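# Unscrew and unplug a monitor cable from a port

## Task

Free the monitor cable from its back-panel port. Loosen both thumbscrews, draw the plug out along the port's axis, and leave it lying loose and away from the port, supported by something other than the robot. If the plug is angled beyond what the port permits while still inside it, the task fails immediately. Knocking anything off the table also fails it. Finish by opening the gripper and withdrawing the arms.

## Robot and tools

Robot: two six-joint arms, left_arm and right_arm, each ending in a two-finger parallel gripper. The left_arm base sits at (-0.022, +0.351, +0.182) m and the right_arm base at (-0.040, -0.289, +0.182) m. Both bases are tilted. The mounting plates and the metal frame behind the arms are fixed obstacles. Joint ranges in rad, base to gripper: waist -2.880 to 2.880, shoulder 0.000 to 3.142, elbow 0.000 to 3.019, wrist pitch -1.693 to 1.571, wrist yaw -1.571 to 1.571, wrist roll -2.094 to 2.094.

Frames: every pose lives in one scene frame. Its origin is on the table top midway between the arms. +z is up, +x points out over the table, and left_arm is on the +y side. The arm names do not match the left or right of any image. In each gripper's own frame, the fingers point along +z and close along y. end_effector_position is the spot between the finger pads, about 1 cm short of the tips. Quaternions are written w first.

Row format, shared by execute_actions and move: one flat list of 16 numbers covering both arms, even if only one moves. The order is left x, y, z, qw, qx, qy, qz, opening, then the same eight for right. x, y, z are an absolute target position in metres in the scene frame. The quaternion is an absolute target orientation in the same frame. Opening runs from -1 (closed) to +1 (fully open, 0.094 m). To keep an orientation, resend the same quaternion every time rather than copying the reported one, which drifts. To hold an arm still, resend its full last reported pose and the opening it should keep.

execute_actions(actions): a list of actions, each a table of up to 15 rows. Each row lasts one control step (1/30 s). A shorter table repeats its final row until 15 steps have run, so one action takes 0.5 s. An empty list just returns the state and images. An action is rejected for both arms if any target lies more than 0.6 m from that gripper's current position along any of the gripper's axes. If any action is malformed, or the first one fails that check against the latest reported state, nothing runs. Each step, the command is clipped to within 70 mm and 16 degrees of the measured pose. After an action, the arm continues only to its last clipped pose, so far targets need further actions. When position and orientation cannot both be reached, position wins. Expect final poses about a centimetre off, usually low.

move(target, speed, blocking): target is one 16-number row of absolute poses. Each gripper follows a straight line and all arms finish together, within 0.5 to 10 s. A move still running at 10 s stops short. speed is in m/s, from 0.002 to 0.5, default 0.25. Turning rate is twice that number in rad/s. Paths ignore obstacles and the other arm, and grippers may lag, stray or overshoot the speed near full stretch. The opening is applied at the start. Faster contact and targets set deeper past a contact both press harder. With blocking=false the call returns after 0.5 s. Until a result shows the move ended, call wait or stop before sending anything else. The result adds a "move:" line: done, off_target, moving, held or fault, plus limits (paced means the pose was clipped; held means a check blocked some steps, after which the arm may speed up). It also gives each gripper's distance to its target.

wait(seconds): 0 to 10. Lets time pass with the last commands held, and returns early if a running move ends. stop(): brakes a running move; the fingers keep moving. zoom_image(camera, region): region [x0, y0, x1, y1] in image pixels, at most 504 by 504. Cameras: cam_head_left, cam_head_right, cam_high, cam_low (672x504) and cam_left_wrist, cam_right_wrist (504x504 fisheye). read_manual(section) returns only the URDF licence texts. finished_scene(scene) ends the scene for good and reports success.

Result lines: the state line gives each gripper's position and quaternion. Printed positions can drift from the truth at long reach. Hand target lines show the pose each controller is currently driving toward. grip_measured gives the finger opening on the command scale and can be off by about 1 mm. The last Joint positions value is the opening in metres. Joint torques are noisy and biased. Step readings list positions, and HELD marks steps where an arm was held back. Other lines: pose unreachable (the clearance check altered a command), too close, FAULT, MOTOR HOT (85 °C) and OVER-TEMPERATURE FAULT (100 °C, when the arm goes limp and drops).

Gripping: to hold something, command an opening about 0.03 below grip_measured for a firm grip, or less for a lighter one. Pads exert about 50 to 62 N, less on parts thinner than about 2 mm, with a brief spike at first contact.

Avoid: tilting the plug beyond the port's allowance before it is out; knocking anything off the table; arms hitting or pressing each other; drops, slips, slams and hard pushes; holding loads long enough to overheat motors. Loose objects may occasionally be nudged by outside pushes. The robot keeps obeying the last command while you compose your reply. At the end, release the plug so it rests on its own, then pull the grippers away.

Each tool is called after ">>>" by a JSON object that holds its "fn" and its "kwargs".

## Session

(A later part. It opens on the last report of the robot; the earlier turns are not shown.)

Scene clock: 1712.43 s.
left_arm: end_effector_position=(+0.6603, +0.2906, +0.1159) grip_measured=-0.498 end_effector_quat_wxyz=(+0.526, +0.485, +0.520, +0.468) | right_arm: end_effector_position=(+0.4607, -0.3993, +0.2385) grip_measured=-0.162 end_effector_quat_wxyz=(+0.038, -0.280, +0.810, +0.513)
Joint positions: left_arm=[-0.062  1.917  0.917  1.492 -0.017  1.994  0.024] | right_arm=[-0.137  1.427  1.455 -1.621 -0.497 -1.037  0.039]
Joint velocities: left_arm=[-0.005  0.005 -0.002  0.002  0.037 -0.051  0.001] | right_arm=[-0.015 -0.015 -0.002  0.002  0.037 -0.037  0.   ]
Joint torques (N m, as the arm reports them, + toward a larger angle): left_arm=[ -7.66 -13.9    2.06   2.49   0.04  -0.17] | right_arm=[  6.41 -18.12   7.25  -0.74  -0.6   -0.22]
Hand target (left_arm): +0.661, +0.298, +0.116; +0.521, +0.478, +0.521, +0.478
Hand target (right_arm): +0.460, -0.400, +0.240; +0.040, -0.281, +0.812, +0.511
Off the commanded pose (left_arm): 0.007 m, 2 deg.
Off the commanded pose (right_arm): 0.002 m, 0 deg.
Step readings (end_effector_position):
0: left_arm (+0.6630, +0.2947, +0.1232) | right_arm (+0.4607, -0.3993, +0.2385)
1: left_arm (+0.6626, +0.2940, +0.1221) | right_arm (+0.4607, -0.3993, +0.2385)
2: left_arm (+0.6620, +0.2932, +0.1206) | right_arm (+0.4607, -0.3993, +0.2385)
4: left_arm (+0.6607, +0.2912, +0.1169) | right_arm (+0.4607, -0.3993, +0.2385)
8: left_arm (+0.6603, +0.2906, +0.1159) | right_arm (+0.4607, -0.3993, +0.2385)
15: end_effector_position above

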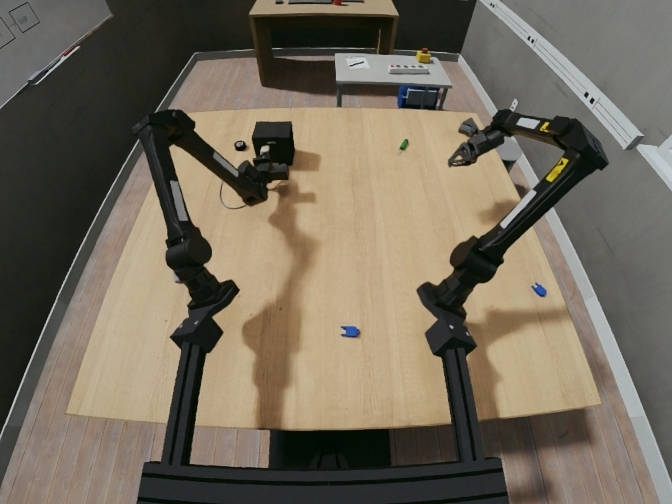

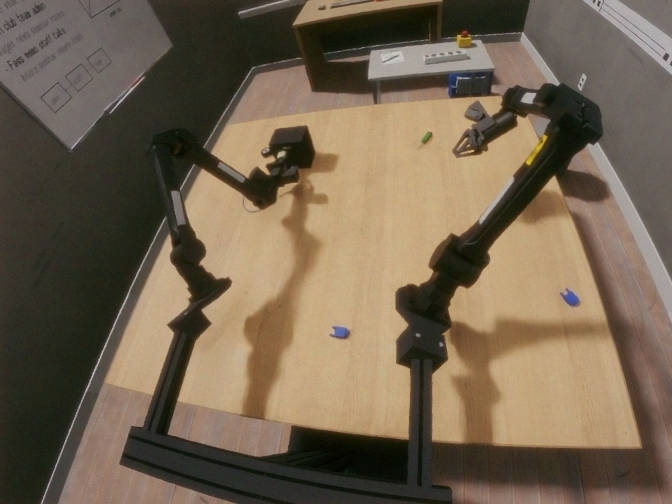

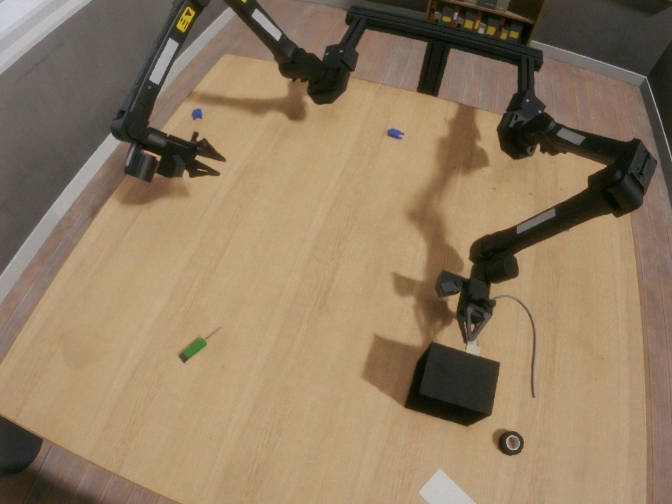

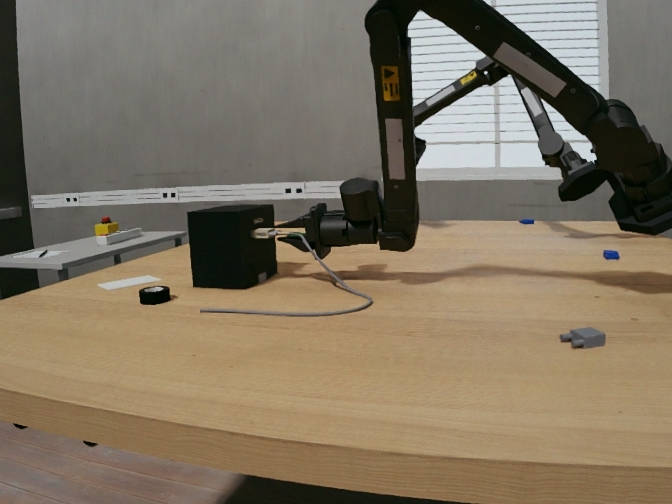

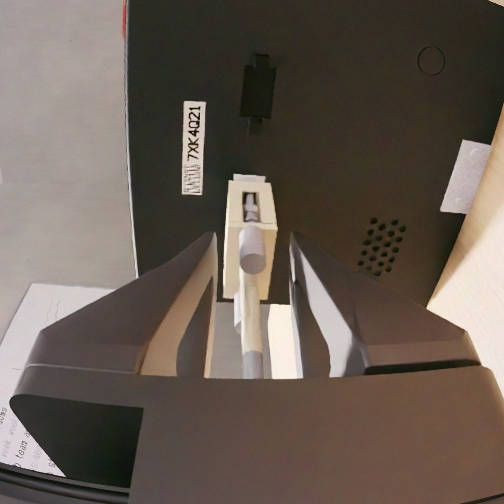

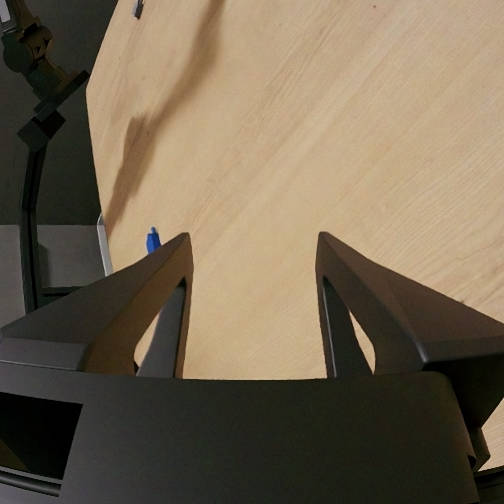

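>>> {"fn": "execute_actions", "kwargs": {"actions": [[[0.662,0.3,0.116,0.482,0.517,0.482,0.517,-0.77,0.46,-0.4,0.24,0.04,-0.28,0.81,0.51,-0.16]],[[0.662,0.3,0.116,0.606,0.364,0.606,0.364,-0.89,0.46,-0.4,0.24,0.04,-0.28,0.81,0.51,-0.16]],[[0.662,0.3,0.116,0.482,0.517,0.482,0.517,-0.77,0.46,-0.4,0.24,0.04,-0.28,0.81,0.51,-0.16]],[[0.662,0.3,0.116,0.606,0.364,0.606,0.364,-0.89,0.46,-0.4,0.24,0.04,-0.28,0.81,0.51,-0.16]],[[0.662,0.3,0.116,0.482,0.517,0.482,0.517,-0.77,0.46,-0.4,0.24,0.04,-0.28,0.81,0.51,-0.16]],[[0.662,0.3,0.116,0.606,0.364,0.606,0.364,-0.89,0.46,-0.4,0.24,0.04,-0.28,0.81,0.51,-0.16]]]}}

Scene clock: 1726.17 s.
left_arm: end_effector_position=(+0.6600, +0.2894, +0.1175) grip_measured=-0.850 end_effector_quat_wxyz=(+0.585, +0.410, +0.579, +0.393) | right_arm: end_effector_position=(+0.4607, -0.3993, +0.2385) grip_measured=-0.162 end_effector_quat_wxyz=(+0.038, -0.280, +0.810, +0.513)
Joint positions: left_arm=[-0.065  1.915  0.916  1.493 -0.017  1.726  0.007] | right_arm=[-0.137  1.427  1.455 -1.621 -0.497 -1.037  0.039]
Joint velocities: left_arm=[-0.015  0.015 -0.017  0.007 -0.066 -0.081 -0.   ] | right_arm=[-0.024 -0.005 -0.002  0.007  0.007 -0.051 -0.   ]
Joint torques (N m, as the arm reports them, + toward a larger angle): left_arm=[ -6.98 -14.2    2.25   2.3    0.2   -1.19] | right_arm=[  6.42 -18.09   7.24  -0.72  -0.6   -0.21]
Hand target (left_arm): +0.662, +0.300, +0.116; +0.605, +0.366, +0.605, +0.366
Hand target (right_arm): +0.460, -0.400, +0.240; +0.040, -0.281, +0.812, +0.511
Off the commanded pose (left_arm): 0.011 m, 7 deg.
Off the commanded pose (right_arm): 0.002 m, 0 deg.
Step readings (end_effector_position; steps 1 to 15: 1st action; 16 to 30: 2nd action; 31 to 45: 3rd action; 46 to 60: 4th action; 61 to 75: 5th action; 76 to 90: 6th action):
0: left_arm (+0.6603, +0.2906, +0.1159) | right_arm (+0.4607, -0.3993, +0.2385)
1: left_arm (+0.6603, +0.2905, +0.1160) | right_arm (+0.4607, -0.3993, +0.2385)
2: left_arm (+0.6603, +0.2907, +0.1159) | right_arm (+0.4607, -0.3993, +0.2385)
4: left_arm (+0.6603, +0.2907, +0.1159) | right_arm (+0.4607, -0.3993, +0.2385)
8: left_arm (+0.6603, +0.2907, +0.1159) | right_arm (+0.4607, -0.3993, +0.2385)
15: left_arm (+0.6603, +0.2907, +0.1159) | right_arm (+0.4607, -0.3993, +0.2385)
16: left_arm (+0.6603, +0.2908, +0.1162) | right_arm (+0.4607, -0.3993, +0.2385)
17: left_arm (+0.6602, +0.2908, +0.1161) | right_arm (+0.4607, -0.3993, +0.2385)
19: left_arm (+0.6602, +0.2908, +0.1161) | right_arm (+0.4607, -0.3993, +0.2385)
23: left_arm (+0.6602, +0.2905, +0.1162) | right_arm (+0.4607, -0.3993, +0.2385)
30: left_arm (+0.6602, +0.2903, +0.1163) | right_arm (+0.4607, -0.3993, +0.2385)
31: left_arm (+0.6602, +0.2903, +0.1168) | right_arm (+0.4607, -0.3993, +0.2385)
32: left_arm (+0.6603, +0.2904, +0.1172) | right_arm (+0.4607, -0.3993, +0.2385)
34: left_arm (+0.6603, +0.2904, +0.1172) | right_arm (+0.4607, -0.3993, +0.2385)
38: left_arm (+0.6603, +0.2904, +0.1172) | right_arm (+0.4607, -0.3993, +0.2385)
45: left_arm (+0.6603, +0.2904, +0.1172) | right_arm (+0.4607, -0.3993, +0.2385)
46: left_arm (+0.6603, +0.2904, +0.1172) | right_arm (+0.4607, -0.3993, +0.2385)
47: left_arm (+0.6603, +0.2905, +0.1172) | right_arm (+0.4607, -0.3993, +0.2385)
49: left_arm (+0.6603, +0.2905, +0.1171) | right_arm (+0.4607, -0.3993, +0.2385)
53: left_arm (+0.6603, +0.2904, +0.1172) | right_arm (+0.4607, -0.3993, +0.2385)
60: left_arm (+0.6603, +0.2901, +0.1174) | right_arm (+0.4607, -0.3993, +0.2385)
61: left_arm (+0.6600, +0.2898, +0.1173) | right_arm (+0.4607, -0.3993, +0.2385)
62: left_arm (+0.6600, +0.2897, +0.1174) | right_arm (+0.4607, -0.3993, +0.2385)
64: left_arm (+0.6600, +0.2897, +0.1174) | right_arm (+0.4607, -0.3993, +0.2385)
68: left_arm (+0.6600, +0.2897, +0.1174) | right_arm (+0.4607, -0.3993, +0.2385)
75: left_arm (+0.6600, +0.2897, +0.1174) | right_arm (+0.4607, -0.3993, +0.2385)
76: left_arm (+0.6600, +0.2897, +0.1174) | right_arm (+0.4607, -0.3993, +0.2385)
77: left_arm (+0.6600, +0.2898, +0.1173) | right_arm (+0.4607, -0.3993, +0.2385)
79: left_arm (+0.6600, +0.2898, +0.1173) | right_arm (+0.4607, -0.3993, +0.2385)
83: left_arm (+0.6600, +0.2898, +0.1173) | right_arm (+0.4607, -0.3993, +0.2385)
90: end_effector_position above

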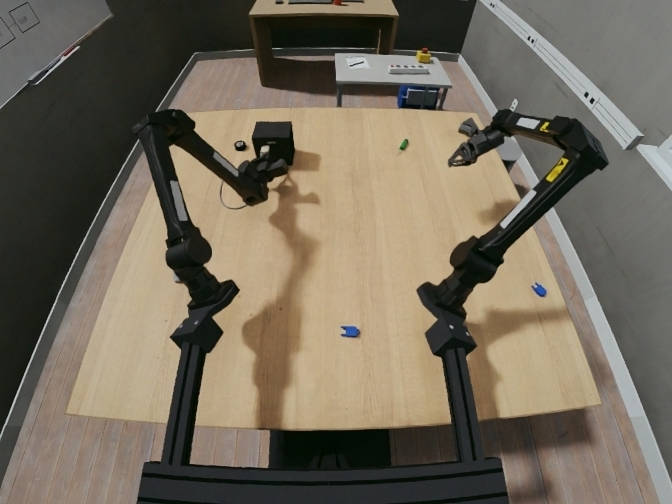

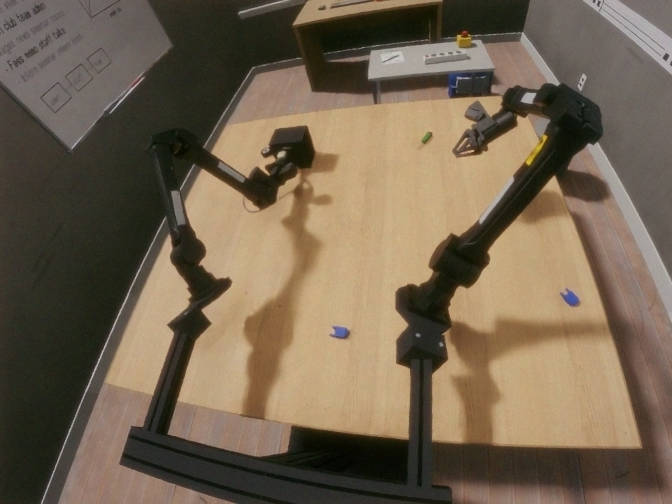

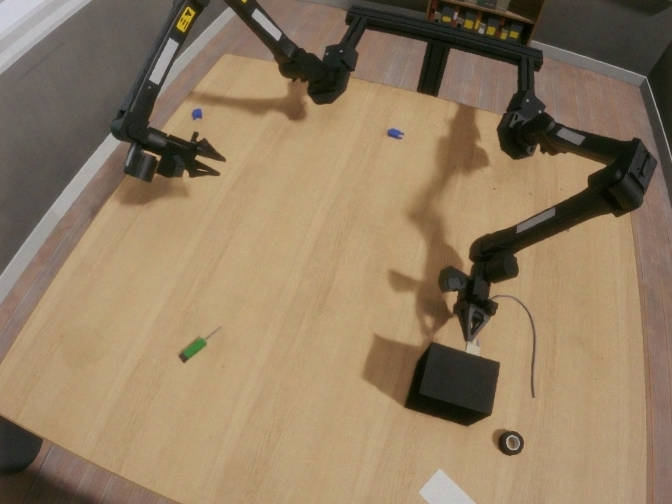

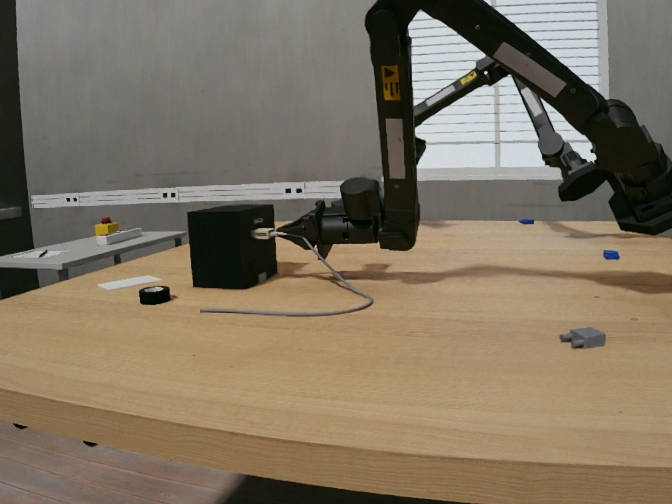

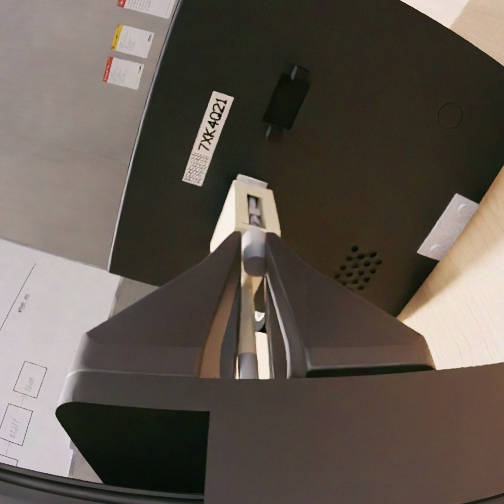

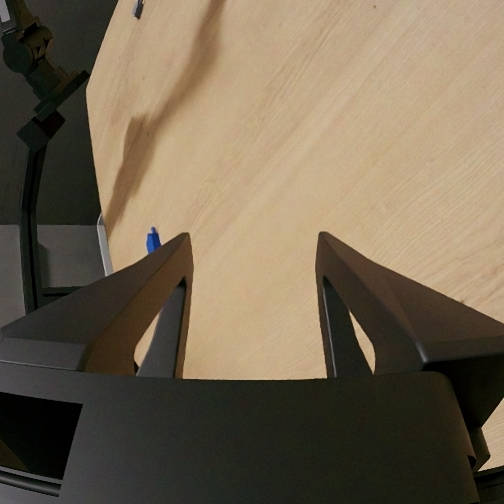

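>>> {"fn": "execute_actions", "kwargs": {"actions": [[[0.662,0.3,0.114,0.482,0.517,0.482,0.517,-0.77,0.46,-0.4,0.24,0.04,-0.28,0.81,0.51,-0.16]],[[0.662,0.3,0.114,0.579,0.406,0.579,0.406,-0.89,0.46,-0.4,0.24,0.04,-0.28,0.81,0.51,-0.16]]]}}

Scene clock: 1735.63 s.
left_arm: end_effector_position=(+0.6597, +0.2893, +0.1170) grip_measured=-0.872 end_effector_quat_wxyz=(+0.566, +0.437, +0.560, +0.419) | right_arm: end_effector_position=(+0.4607, -0.3993, +0.2385) grip_measured=-0.162 end_effector_quat_wxyz=(+0.038, -0.280, +0.810, +0.513)
Joint positions: left_arm=[-0.065  1.916  0.915  1.493 -0.017  1.818  0.006] | right_arm=[-0.137  1.427  1.455 -1.621 -0.497 -1.037  0.039]
Joint velocities: left_arm=[ 0.005 -0.015 -0.002 -0.012 -0.022  0.007 -0.001] | right_arm=[ 0.005  0.005 -0.007 -0.002  0.022  0.051 -0.001]
Joint torques (N m, as the arm reports them, + toward a larger angle): left_arm=[ -6.49 -13.69   2.45   2.43   0.25  -0.9 ] | right_arm=[  6.42 -18.14   7.24  -0.73  -0.6   -0.21]
Hand target (left_arm): +0.662, +0.300, +0.114; +0.578, +0.407, +0.578, +0.407
Hand target (right_arm): +0.460, -0.400, +0.240; +0.040, -0.281, +0.812, +0.511
Off the commanded pose (left_arm): 0.011 m, 5 deg.
Off the commanded pose (right_arm): 0.002 m, 0 deg.
Step readings (end_effector_position; steps 1 to 15: 1st action; 16 to 30: 2nd action):
0: left_arm (+0.6600, +0.2894, +0.1175) | right_arm (+0.4607, -0.3993, +0.2385)
1: left_arm (+0.6598, +0.2890, +0.1176) | right_arm (+0.4607, -0.3993, +0.2385)
2: left_arm (+0.6598, +0.2889, +0.1177) | right_arm (+0.4607, -0.3993, +0.2385)
4: left_arm (+0.6598, +0.2889, +0.1177) | right_arm (+0.4607, -0.3993, +0.2385)
8: left_arm (+0.6598, +0.2890, +0.1174) | right_arm (+0.4607, -0.3993, +0.2385)
15: left_arm (+0.6598, +0.2890, +0.1174) | right_arm (+0.4607, -0.3993, +0.2385)
16: left_arm (+0.6597, +0.2890, +0.1172) | right_arm (+0.4607, -0.3993, +0.2385)
17: left_arm (+0.6597, +0.2892, +0.1170) | right_arm (+0.4607, -0.3993, +0.2385)
19: left_arm (+0.6597, +0.2893, +0.1170) | right_arm (+0.4607, -0.3993, +0.2385)
23: left_arm (+0.6597, +0.2893, +0.1170) | right_arm (+0.4607, -0.3993, +0.2385)
30: end_effector_position above

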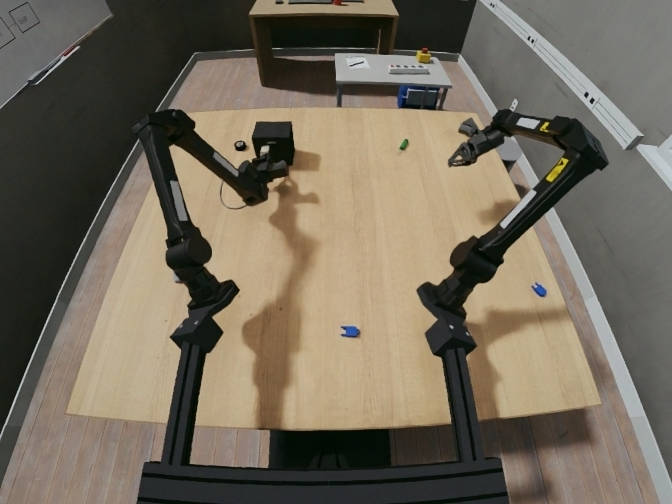

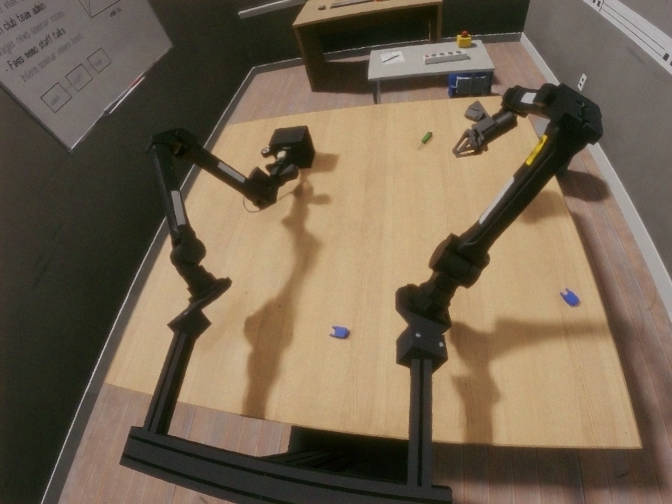

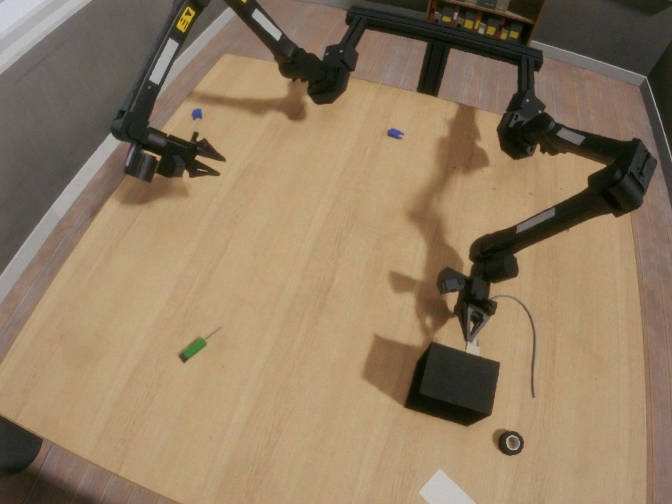

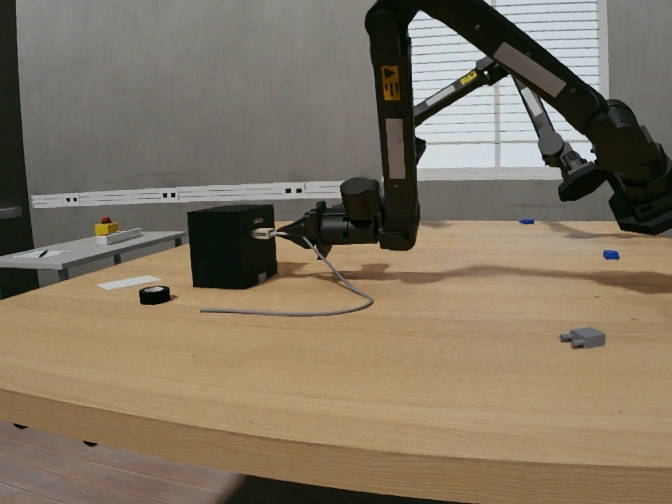

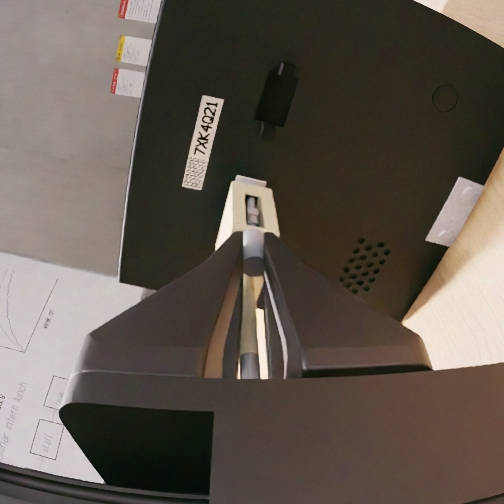

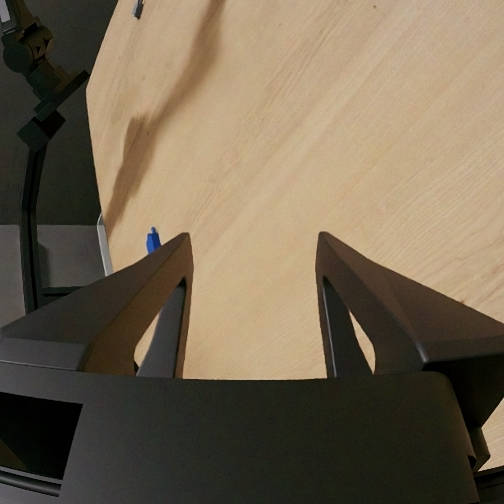

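>>> {"fn": "execute_actions", "kwargs": {"actions": [[[0.662,0.3,0.114,0.478,0.521,0.478,0.521,-0.77,0.46,-0.4,0.24,0.04,-0.28,0.81,0.51,-0.16]],[[0.662,0.3,0.114,0.579,0.406,0.579,0.406,-0.89,0.46,-0.4,0.24,0.04,-0.28,0.81,0.51,-0.16]],[[0.662,0.3,0.114,0.478,0.521,0.478,0.521,-0.77,0.46,-0.4,0.24,0.04,-0.28,0.81,0.51,-0.16]],[[0.662,0.3,0.114,0.579,0.406,0.579,0.406,-0.89,0.46,-0.4,0.24,0.04,-0.28,0.81,0.51,-0.16]],[[0.662,0.3,0.114,0.478,0.521,0.478,0.521,-0.77,0.46,-0.4,0.24,0.04,-0.28,0.81,0.51,-0.16]],[[0.662,0.3,0.114,0.579,0.406,0.579,0.406,-0.89,0.46,-0.4,0.24,0.04,-0.28,0.81,0.51,-0.16]],[[0.662,0.3,0.114,0.478,0.521,0.478,0.521,-0.77,0.46,-0.4,0.24,0.04,-0.28,0.81,0.51,-0.16]],[[0.662,0.3,0.114,0.579,0.406,0.579,0.406,-0.89,0.46,-0.4,0.24,0.04,-0.28,0.81,0.51,-0.16]],[[0.662,0.3,0.114,0.478,0.521,0.478,0.521,-0.77,0.46,-0.4,0.24,0.04,-0.28,0.81,0.51,-0.16]],[[0.662,0.3,0.114,0.579,0.406,0.579,0.406,-0.89,0.46,-0.4,0.24,0.04,-0.28,0.81,0.51,-0.16]],[[0.662,0.3,0.114,0.478,0.521,0.478,0.521,-0.77,0.46,-0.4,0.24,0.04,-0.28,0.81,0.51,-0.16]],[[0.662,0.3,0.114,0.579,0.406,0.579,0.406,-0.89,0.46,-0.4,0.24,0.04,-0.28,0.81,0.51,-0.16]],[[0.662,0.3,0.114,0.478,0.521,0.478,0.521,-0.77,0.46,-0.4,0.24,0.04,-0.28,0.81,0.51,-0.16]],[[0.662,0.3,0.114,0.579,0.406,0.579,0.406,-0.89,0.46,-0.4,0.24,0.04,-0.28,0.81,0.51,-0.16]],[[0.662,0.3,0.114,0.478,0.521,0.478,0.521,-0.77,0.46,-0.4,0.24,0.04,-0.28,0.81,0.51,-0.16]],[[0.662,0.3,0.114,0.579,0.406,0.579,0.406,-0.89,0.46,-0.4,0.24,0.04,-0.28,0.81,0.51,-0.16]],[[0.662,0.3,0.114,0.478,0.521,0.478,0.521,-0.77,0.46,-0.4,0.24,0.04,-0.28,0.81,0.51,-0.16]]]}}

Scene clock: 1809.30 s.
left_arm: end_effector_position=(+0.6594, +0.2879, +0.1170) grip_measured=-0.771 end_effector_quat_wxyz=(+0.512, +0.503, +0.500, +0.484) | right_arm: end_effector_position=(+0.4607, -0.3993, +0.2385) grip_measured=-0.162 end_effector_quat_wxyz=(+0.038, -0.280, +0.810, +0.513)
Joint positions: left_arm=[-0.065  1.917  0.915  1.493 -0.009  2.064  0.011] | right_arm=[-0.137  1.427  1.455 -1.621 -0.497 -1.037  0.039]
Joint velocities: left_arm=[-0.005  0.005 -0.007 -0.012 -0.037  0.051 -0.   ] | right_arm=[-0.034 -0.005 -0.007  0.007 -0.095  0.007 -0.   ]
Joint torques (N m, as the arm reports them, + toward a larger angle): left_arm=[ -6.66 -14.04   2.34   2.25   0.51  -0.04] | right_arm=[  6.45 -18.09   7.25  -0.74  -0.6   -0.22]
Hand target (left_arm): +0.662, +0.300, +0.114; +0.500, +0.506, +0.493, +0.501
Hand target (right_arm): +0.460, -0.400, +0.240; +0.040, -0.281, +0.812, +0.511
Off the commanded pose (left_arm): 0.013 m, 7 deg.
Off the commanded pose (right_arm): 0.002 m, 0 deg.
joint sent to its limit (left arm) — the command would take joint 6 (wrist roll) past its upper limit, so that joint was sent only as far as its limit.
Step readings (end_effector_position; steps 1 to 15: 1st action; 16 to 30: 2nd action; 31 to 45: 3rd action; 46 to 60: 4th action; 61 to 75: 5th action; 76 to 90: 6th action; 91 to 105: 7th action; 106 to 120: 8th action; 121 to 135: 9th action; 136 to 150: 10th action; 151 to 165: 11th action; 166 to 180: 12th action; 181 to 195: 13th action):
0: left_arm (+0.6597, +0.2893, +0.1170) | right_arm (+0.4607, -0.3993, +0.2385)
1: left_arm (+0.6597, +0.2891, +0.1171) | right_arm (+0.4607, -0.3993, +0.2385)
2: left_arm (+0.6597, +0.2891, +0.1171) | right_arm (+0.4607, -0.3993, +0.2385)
4: left_arm (+0.6597, +0.2888, +0.1172) | right_arm (+0.4607, -0.3993, +0.2385)
8: left_arm (+0.6597, +0.2887, +0.1173) | right_arm (+0.4607, -0.3993, +0.2385)
15: left_arm (+0.6597, +0.2887, +0.1173) | right_arm (+0.4607, -0.3993, +0.2385)
16: left_arm (+0.6597, +0.2888, +0.1172) | right_arm (+0.4607, -0.3993, +0.2385)
17: left_arm (+0.6596, +0.2889, +0.1169) | right_arm (+0.4607, -0.3993, +0.2385)
19: left_arm (+0.6596, +0.2889, +0.1169) | right_arm (+0.4607, -0.3993, +0.2385)
23: left_arm (+0.6596, +0.2889, +0.1169) | right_arm (+0.4607, -0.3993, +0.2385)
30: left_arm (+0.6596, +0.2889, +0.1169) | right_arm (+0.4607, -0.3993, +0.2385)
31: left_arm (+0.6596, +0.2888, +0.1170) | right_arm (+0.4607, -0.3993, +0.2385)
32: left_arm (+0.6596, +0.2888, +0.1170) | right_arm (+0.4607, -0.3993, +0.2385)
34: left_arm (+0.6596, +0.2887, +0.1171) | right_arm (+0.4607, -0.3993, +0.2385)
38: left_arm (+0.6596, +0.2886, +0.1171) | right_arm (+0.4607, -0.3993, +0.2385)
45: left_arm (+0.6596, +0.2885, +0.1172) | right_arm (+0.4607, -0.3993, +0.2385)
46: left_arm (+0.6596, +0.2886, +0.1171) | right_arm (+0.4607, -0.3993, +0.2385)
47: left_arm (+0.6596, +0.2888, +0.1170) | right_arm (+0.4607, -0.3993, +0.2385)
49: left_arm (+0.6596, +0.2888, +0.1170) | right_arm (+0.4607, -0.3993, +0.2385)
53: left_arm (+0.6596, +0.2888, +0.1170) | right_arm (+0.4607, -0.3993, +0.2385)
60: left_arm (+0.6596, +0.2888, +0.1170) | right_arm (+0.4607, -0.3993, +0.2385)
61: left_arm (+0.6596, +0.2887, +0.1171) | right_arm (+0.4607, -0.3993, +0.2385)
62: left_arm (+0.6596, +0.2887, +0.1171) | right_arm (+0.4607, -0.3993, +0.2385)
64: left_arm (+0.6596, +0.2886, +0.1171) | right_arm (+0.4607, -0.3993, +0.2385)
68: left_arm (+0.6596, +0.2885, +0.1172) | right_arm (+0.4607, -0.3993, +0.2385)
75: left_arm (+0.6596, +0.2884, +0.1172) | right_arm (+0.4607, -0.3993, +0.2385)
76: left_arm (+0.6596, +0.2886, +0.1171) | right_arm (+0.4607, -0.3993, +0.2385)
77: left_arm (+0.6596, +0.2887, +0.1171) | right_arm (+0.4607, -0.3993, +0.2385)
79: left_arm (+0.6596, +0.2887, +0.1170) | right_arm (+0.4607, -0.3993, +0.2385)
83: left_arm (+0.6596, +0.2887, +0.1170) | right_arm (+0.4607, -0.3993, +0.2385)
90: left_arm (+0.6596, +0.2887, +0.1170) | right_arm (+0.4607, -0.3993, +0.2385)
91: left_arm (+0.6596, +0.2886, +0.1171) | right_arm (+0.4607, -0.3993, +0.2385)
92: left_arm (+0.6596, +0.2886, +0.1171) | right_arm (+0.4607, -0.3993, +0.2385)
94: left_arm (+0.6596, +0.2885, +0.1172) | right_arm (+0.4607, -0.3993, +0.2385)
98: left_arm (+0.6596, +0.2884, +0.1172) | right_arm (+0.4607, -0.3993, +0.2385)
105: left_arm (+0.6596, +0.2883, +0.1173) | right_arm (+0.4607, -0.3993, +0.2385)
106: left_arm (+0.6595, +0.2884, +0.1170) | right_arm (+0.4607, -0.3993, +0.2385)
107: left_arm (+0.6595, +0.2885, +0.1169) | right_arm (+0.4607, -0.3993, +0.2385)
109: left_arm (+0.6595, +0.2886, +0.1169) | right_arm (+0.4607, -0.3993, +0.2385)
113: left_arm (+0.6595, +0.2886, +0.1169) | right_arm (+0.4607, -0.3993, +0.2385)
120: left_arm (+0.6595, +0.2886, +0.1169) | right_arm (+0.4607, -0.3993, +0.2385)
121: left_arm (+0.6595, +0.2884, +0.1170) | right_arm (+0.4607, -0.3993, +0.2385)
122: left_arm (+0.6595, +0.2884, +0.1170) | right_arm (+0.4607, -0.3993, +0.2385)
124: left_arm (+0.6595, +0.2883, +0.1170) | right_arm (+0.4607, -0.3993, +0.2385)
128: left_arm (+0.6595, +0.2882, +0.1171) | right_arm (+0.4607, -0.3993, +0.2385)
135: left_arm (+0.6595, +0.2882, +0.1171) | right_arm (+0.4607, -0.3993, +0.2385)
136: left_arm (+0.6595, +0.2883, +0.1170) | right_arm (+0.4607, -0.3993, +0.2385)
137: left_arm (+0.6595, +0.2885, +0.1169) | right_arm (+0.4607, -0.3993, +0.2385)
139: left_arm (+0.6595, +0.2885, +0.1169) | right_arm (+0.4607, -0.3993, +0.2385)
143: left_arm (+0.6595, +0.2885, +0.1169) | right_arm (+0.4607, -0.3993, +0.2385)
150: left_arm (+0.6595, +0.2885, +0.1169) | right_arm (+0.4607, -0.3993, +0.2385)
151: left_arm (+0.6595, +0.2883, +0.1170) | right_arm (+0.4607, -0.3993, +0.2385)
152: left_arm (+0.6595, +0.2883, +0.1170) | right_arm (+0.4607, -0.3993, +0.2385)
154: left_arm (+0.6595, +0.2883, +0.1170) | right_arm (+0.4607, -0.3993, +0.2385)
158: left_arm (+0.6595, +0.2882, +0.1171) | right_arm (+0.4607, -0.3993, +0.2385)
165: left_arm (+0.6595, +0.2882, +0.1171) | right_arm (+0.4607, -0.3993, +0.2385)
166: left_arm (+0.6595, +0.2882, +0.1171) | right_arm (+0.4607, -0.3993, +0.2385)
167: left_arm (+0.6595, +0.2884, +0.1170) | right_arm (+0.4607, -0.3993, +0.2385)
169: left_arm (+0.6595, +0.2884, +0.1170) | right_arm (+0.4607, -0.3993, +0.2385)
173: left_arm (+0.6595, +0.2884, +0.1170) | right_arm (+0.4607, -0.3993, +0.2385)
180: left_arm (+0.6595, +0.2884, +0.1170) | right_arm (+0.4607, -0.3993, +0.2385)
181: left_arm (+0.6595, +0.2883, +0.1170) | right_arm (+0.4607, -0.3993, +0.2385)
182: left_arm (+0.6595, +0.2882, +0.1171) | right_arm (+0.4607, -0.3993, +0.2385)
184: left_arm (+0.6595, +0.2882, +0.1171) | right_arm (+0.4607, -0.3993, +0.2385)
Lines left out of this list: 22.

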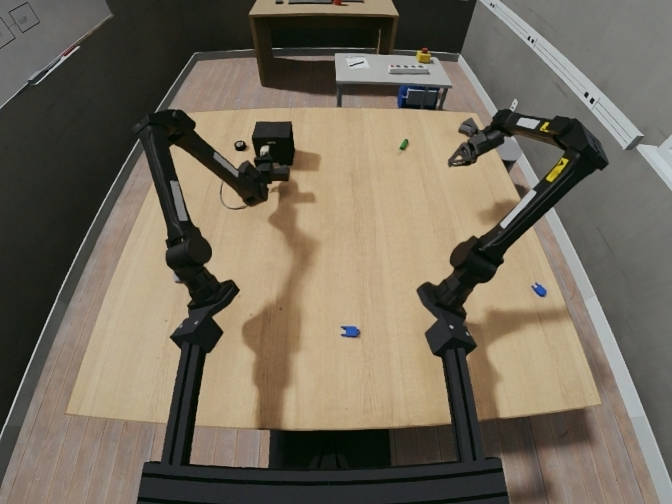

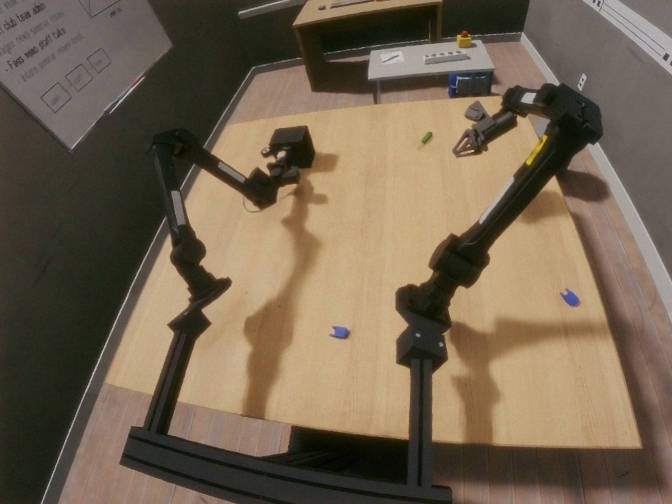

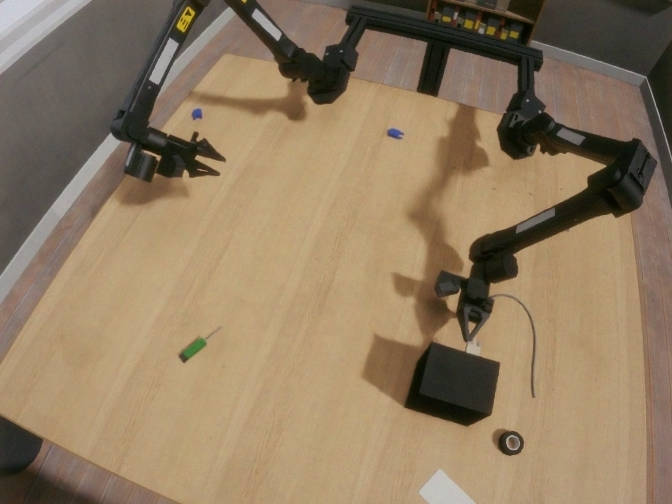

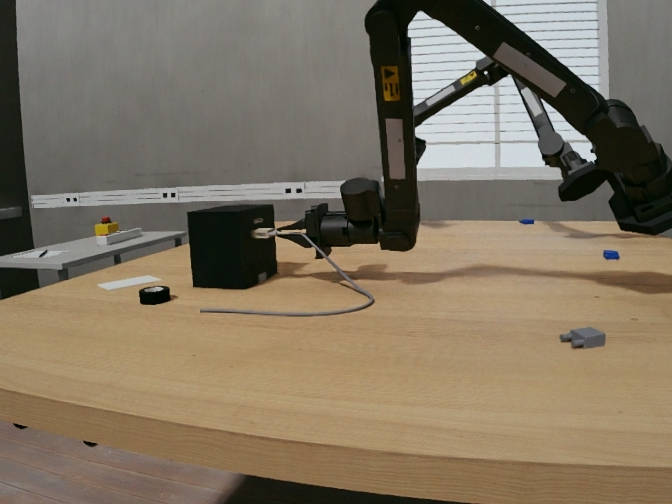

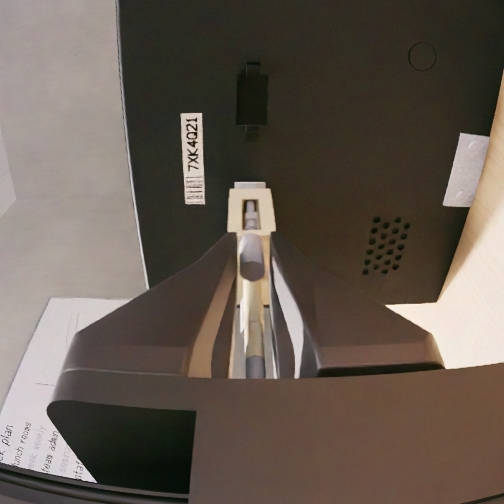

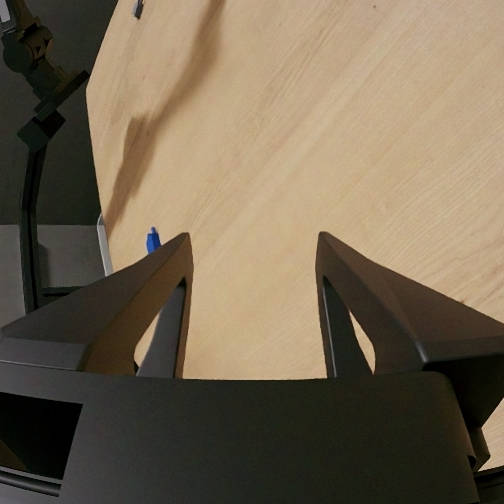

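>>> {"fn": "zoom_image", "kwargs": {"camera": "cam_left_wrist", "region": [205,170,305,290]}}

>>> {"fn": "execute_actions", "kwargs": {"actions": [[[0.662,0.3,0.114,0.596,0.38,0.596,0.38,-0.89,0.46,-0.4,0.24,0.04,-0.28,0.81,0.51,-0.16]]]}}

Region (205, 170, 305, 290) of cam_left_wrist's 504x504 image, scaled by 4.200, with more detail than that image has.

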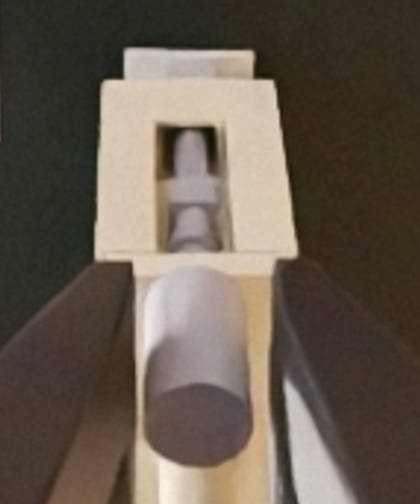

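Scene clock: 1822.63 s.
left_arm: end_effector_position=(+0.6594, +0.2880, +0.1167) grip_measured=-0.871 end_effector_quat_wxyz=(+0.585, +0.414, +0.576, +0.393) | right_arm: end_effector_position=(+0.4607, -0.3993, +0.2385) grip_measured=-0.162 end_effector_quat_wxyz=(+0.038, -0.280, +0.810, +0.513)
Joint positions: left_arm=[-0.065  1.918  0.915  1.493 -0.011  1.733  0.006] | right_arm=[-0.137  1.427  1.455 -1.621 -0.497 -1.037  0.039]
Joint velocities: left_arm=[-0.005 -0.005  0.007 -0.002  0.11  -0.066  0.001] | right_arm=[ 0.005 -0.015  0.007 -0.002  0.007 -0.037 -0.   ]
Joint torques (N m, as the arm reports them, + toward a larger angle): left_arm=[ -6.71 -13.84   2.49   2.45   0.05  -0.92] | right_arm=[  6.38 -18.13   7.24  -0.74  -0.6   -0.21]
Hand target (left_arm): +0.662, +0.300, +0.114; +0.596, +0.381, +0.595, +0.381
Hand target (right_arm): +0.460, -0.400, +0.240; +0.040, -0.281, +0.812, +0.511
Off the commanded pose (left_arm): 0.013 m, 5 deg.
Off the commanded pose (right_arm): 0.002 m, 0 deg.
Step readings (end_effector_position):
0: left_arm (+0.6594, +0.2879, +0.1170) | right_arm (+0.4607, -0.3993, +0.2385)
1: left_arm (+0.6594, +0.2879, +0.1170) | right_arm (+0.4607, -0.3993, +0.2385)
2: left_arm (+0.6594, +0.2879, +0.1170) | right_arm (+0.4607, -0.3993, +0.2385)
4: left_arm (+0.6594, +0.2880, +0.1169) | right_arm (+0.4607, -0.3993, +0.2385)
8: left_arm (+0.6594, +0.2879, +0.1167) | right_arm (+0.4607, -0.3993, +0.2385)
15: end_effector_position above

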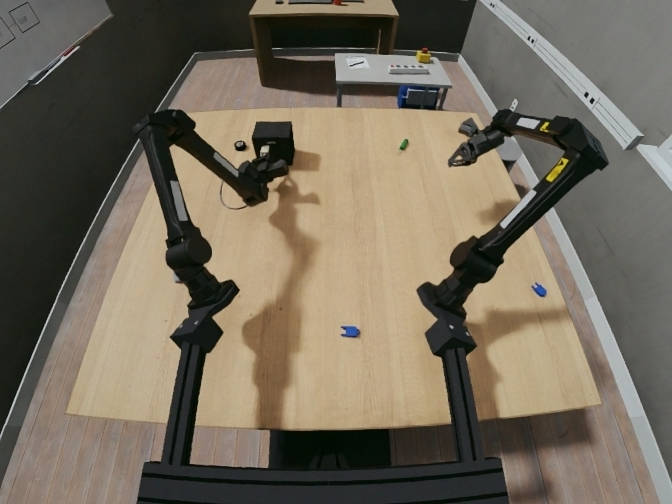

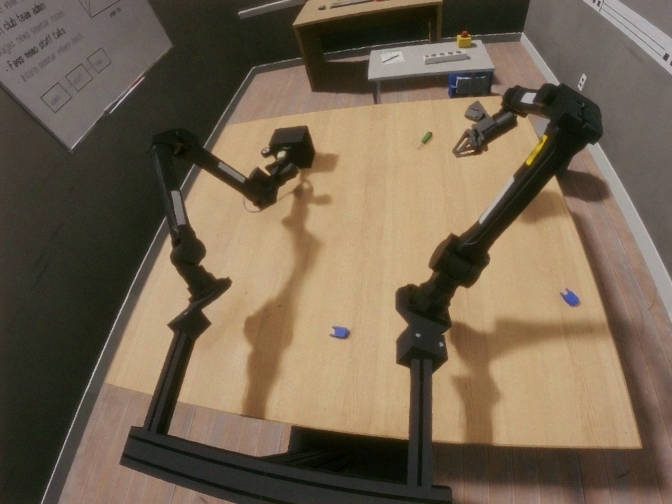

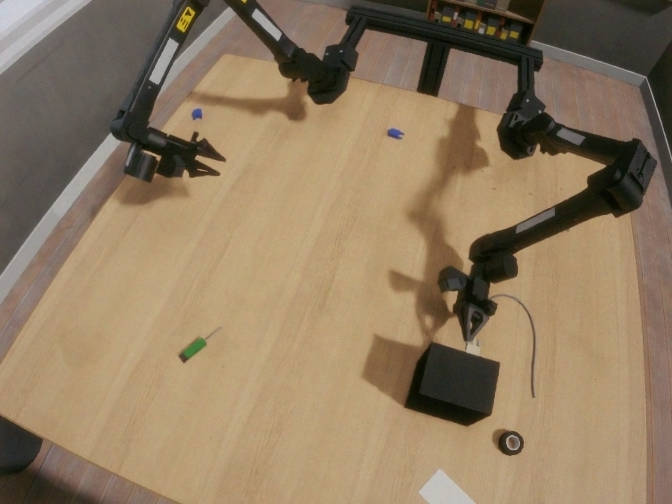

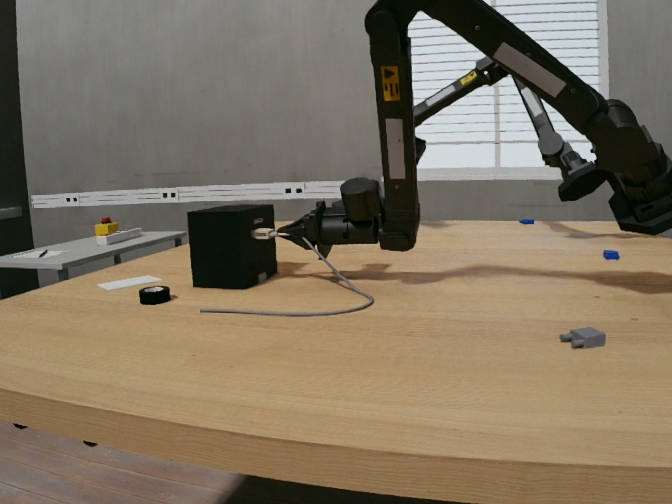

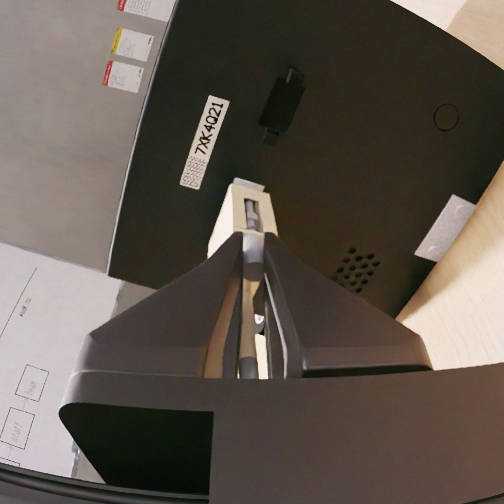

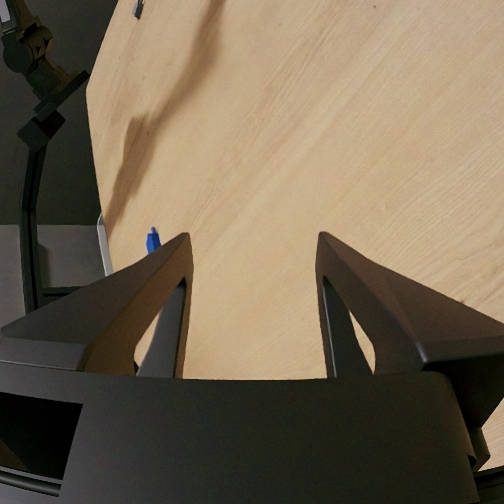

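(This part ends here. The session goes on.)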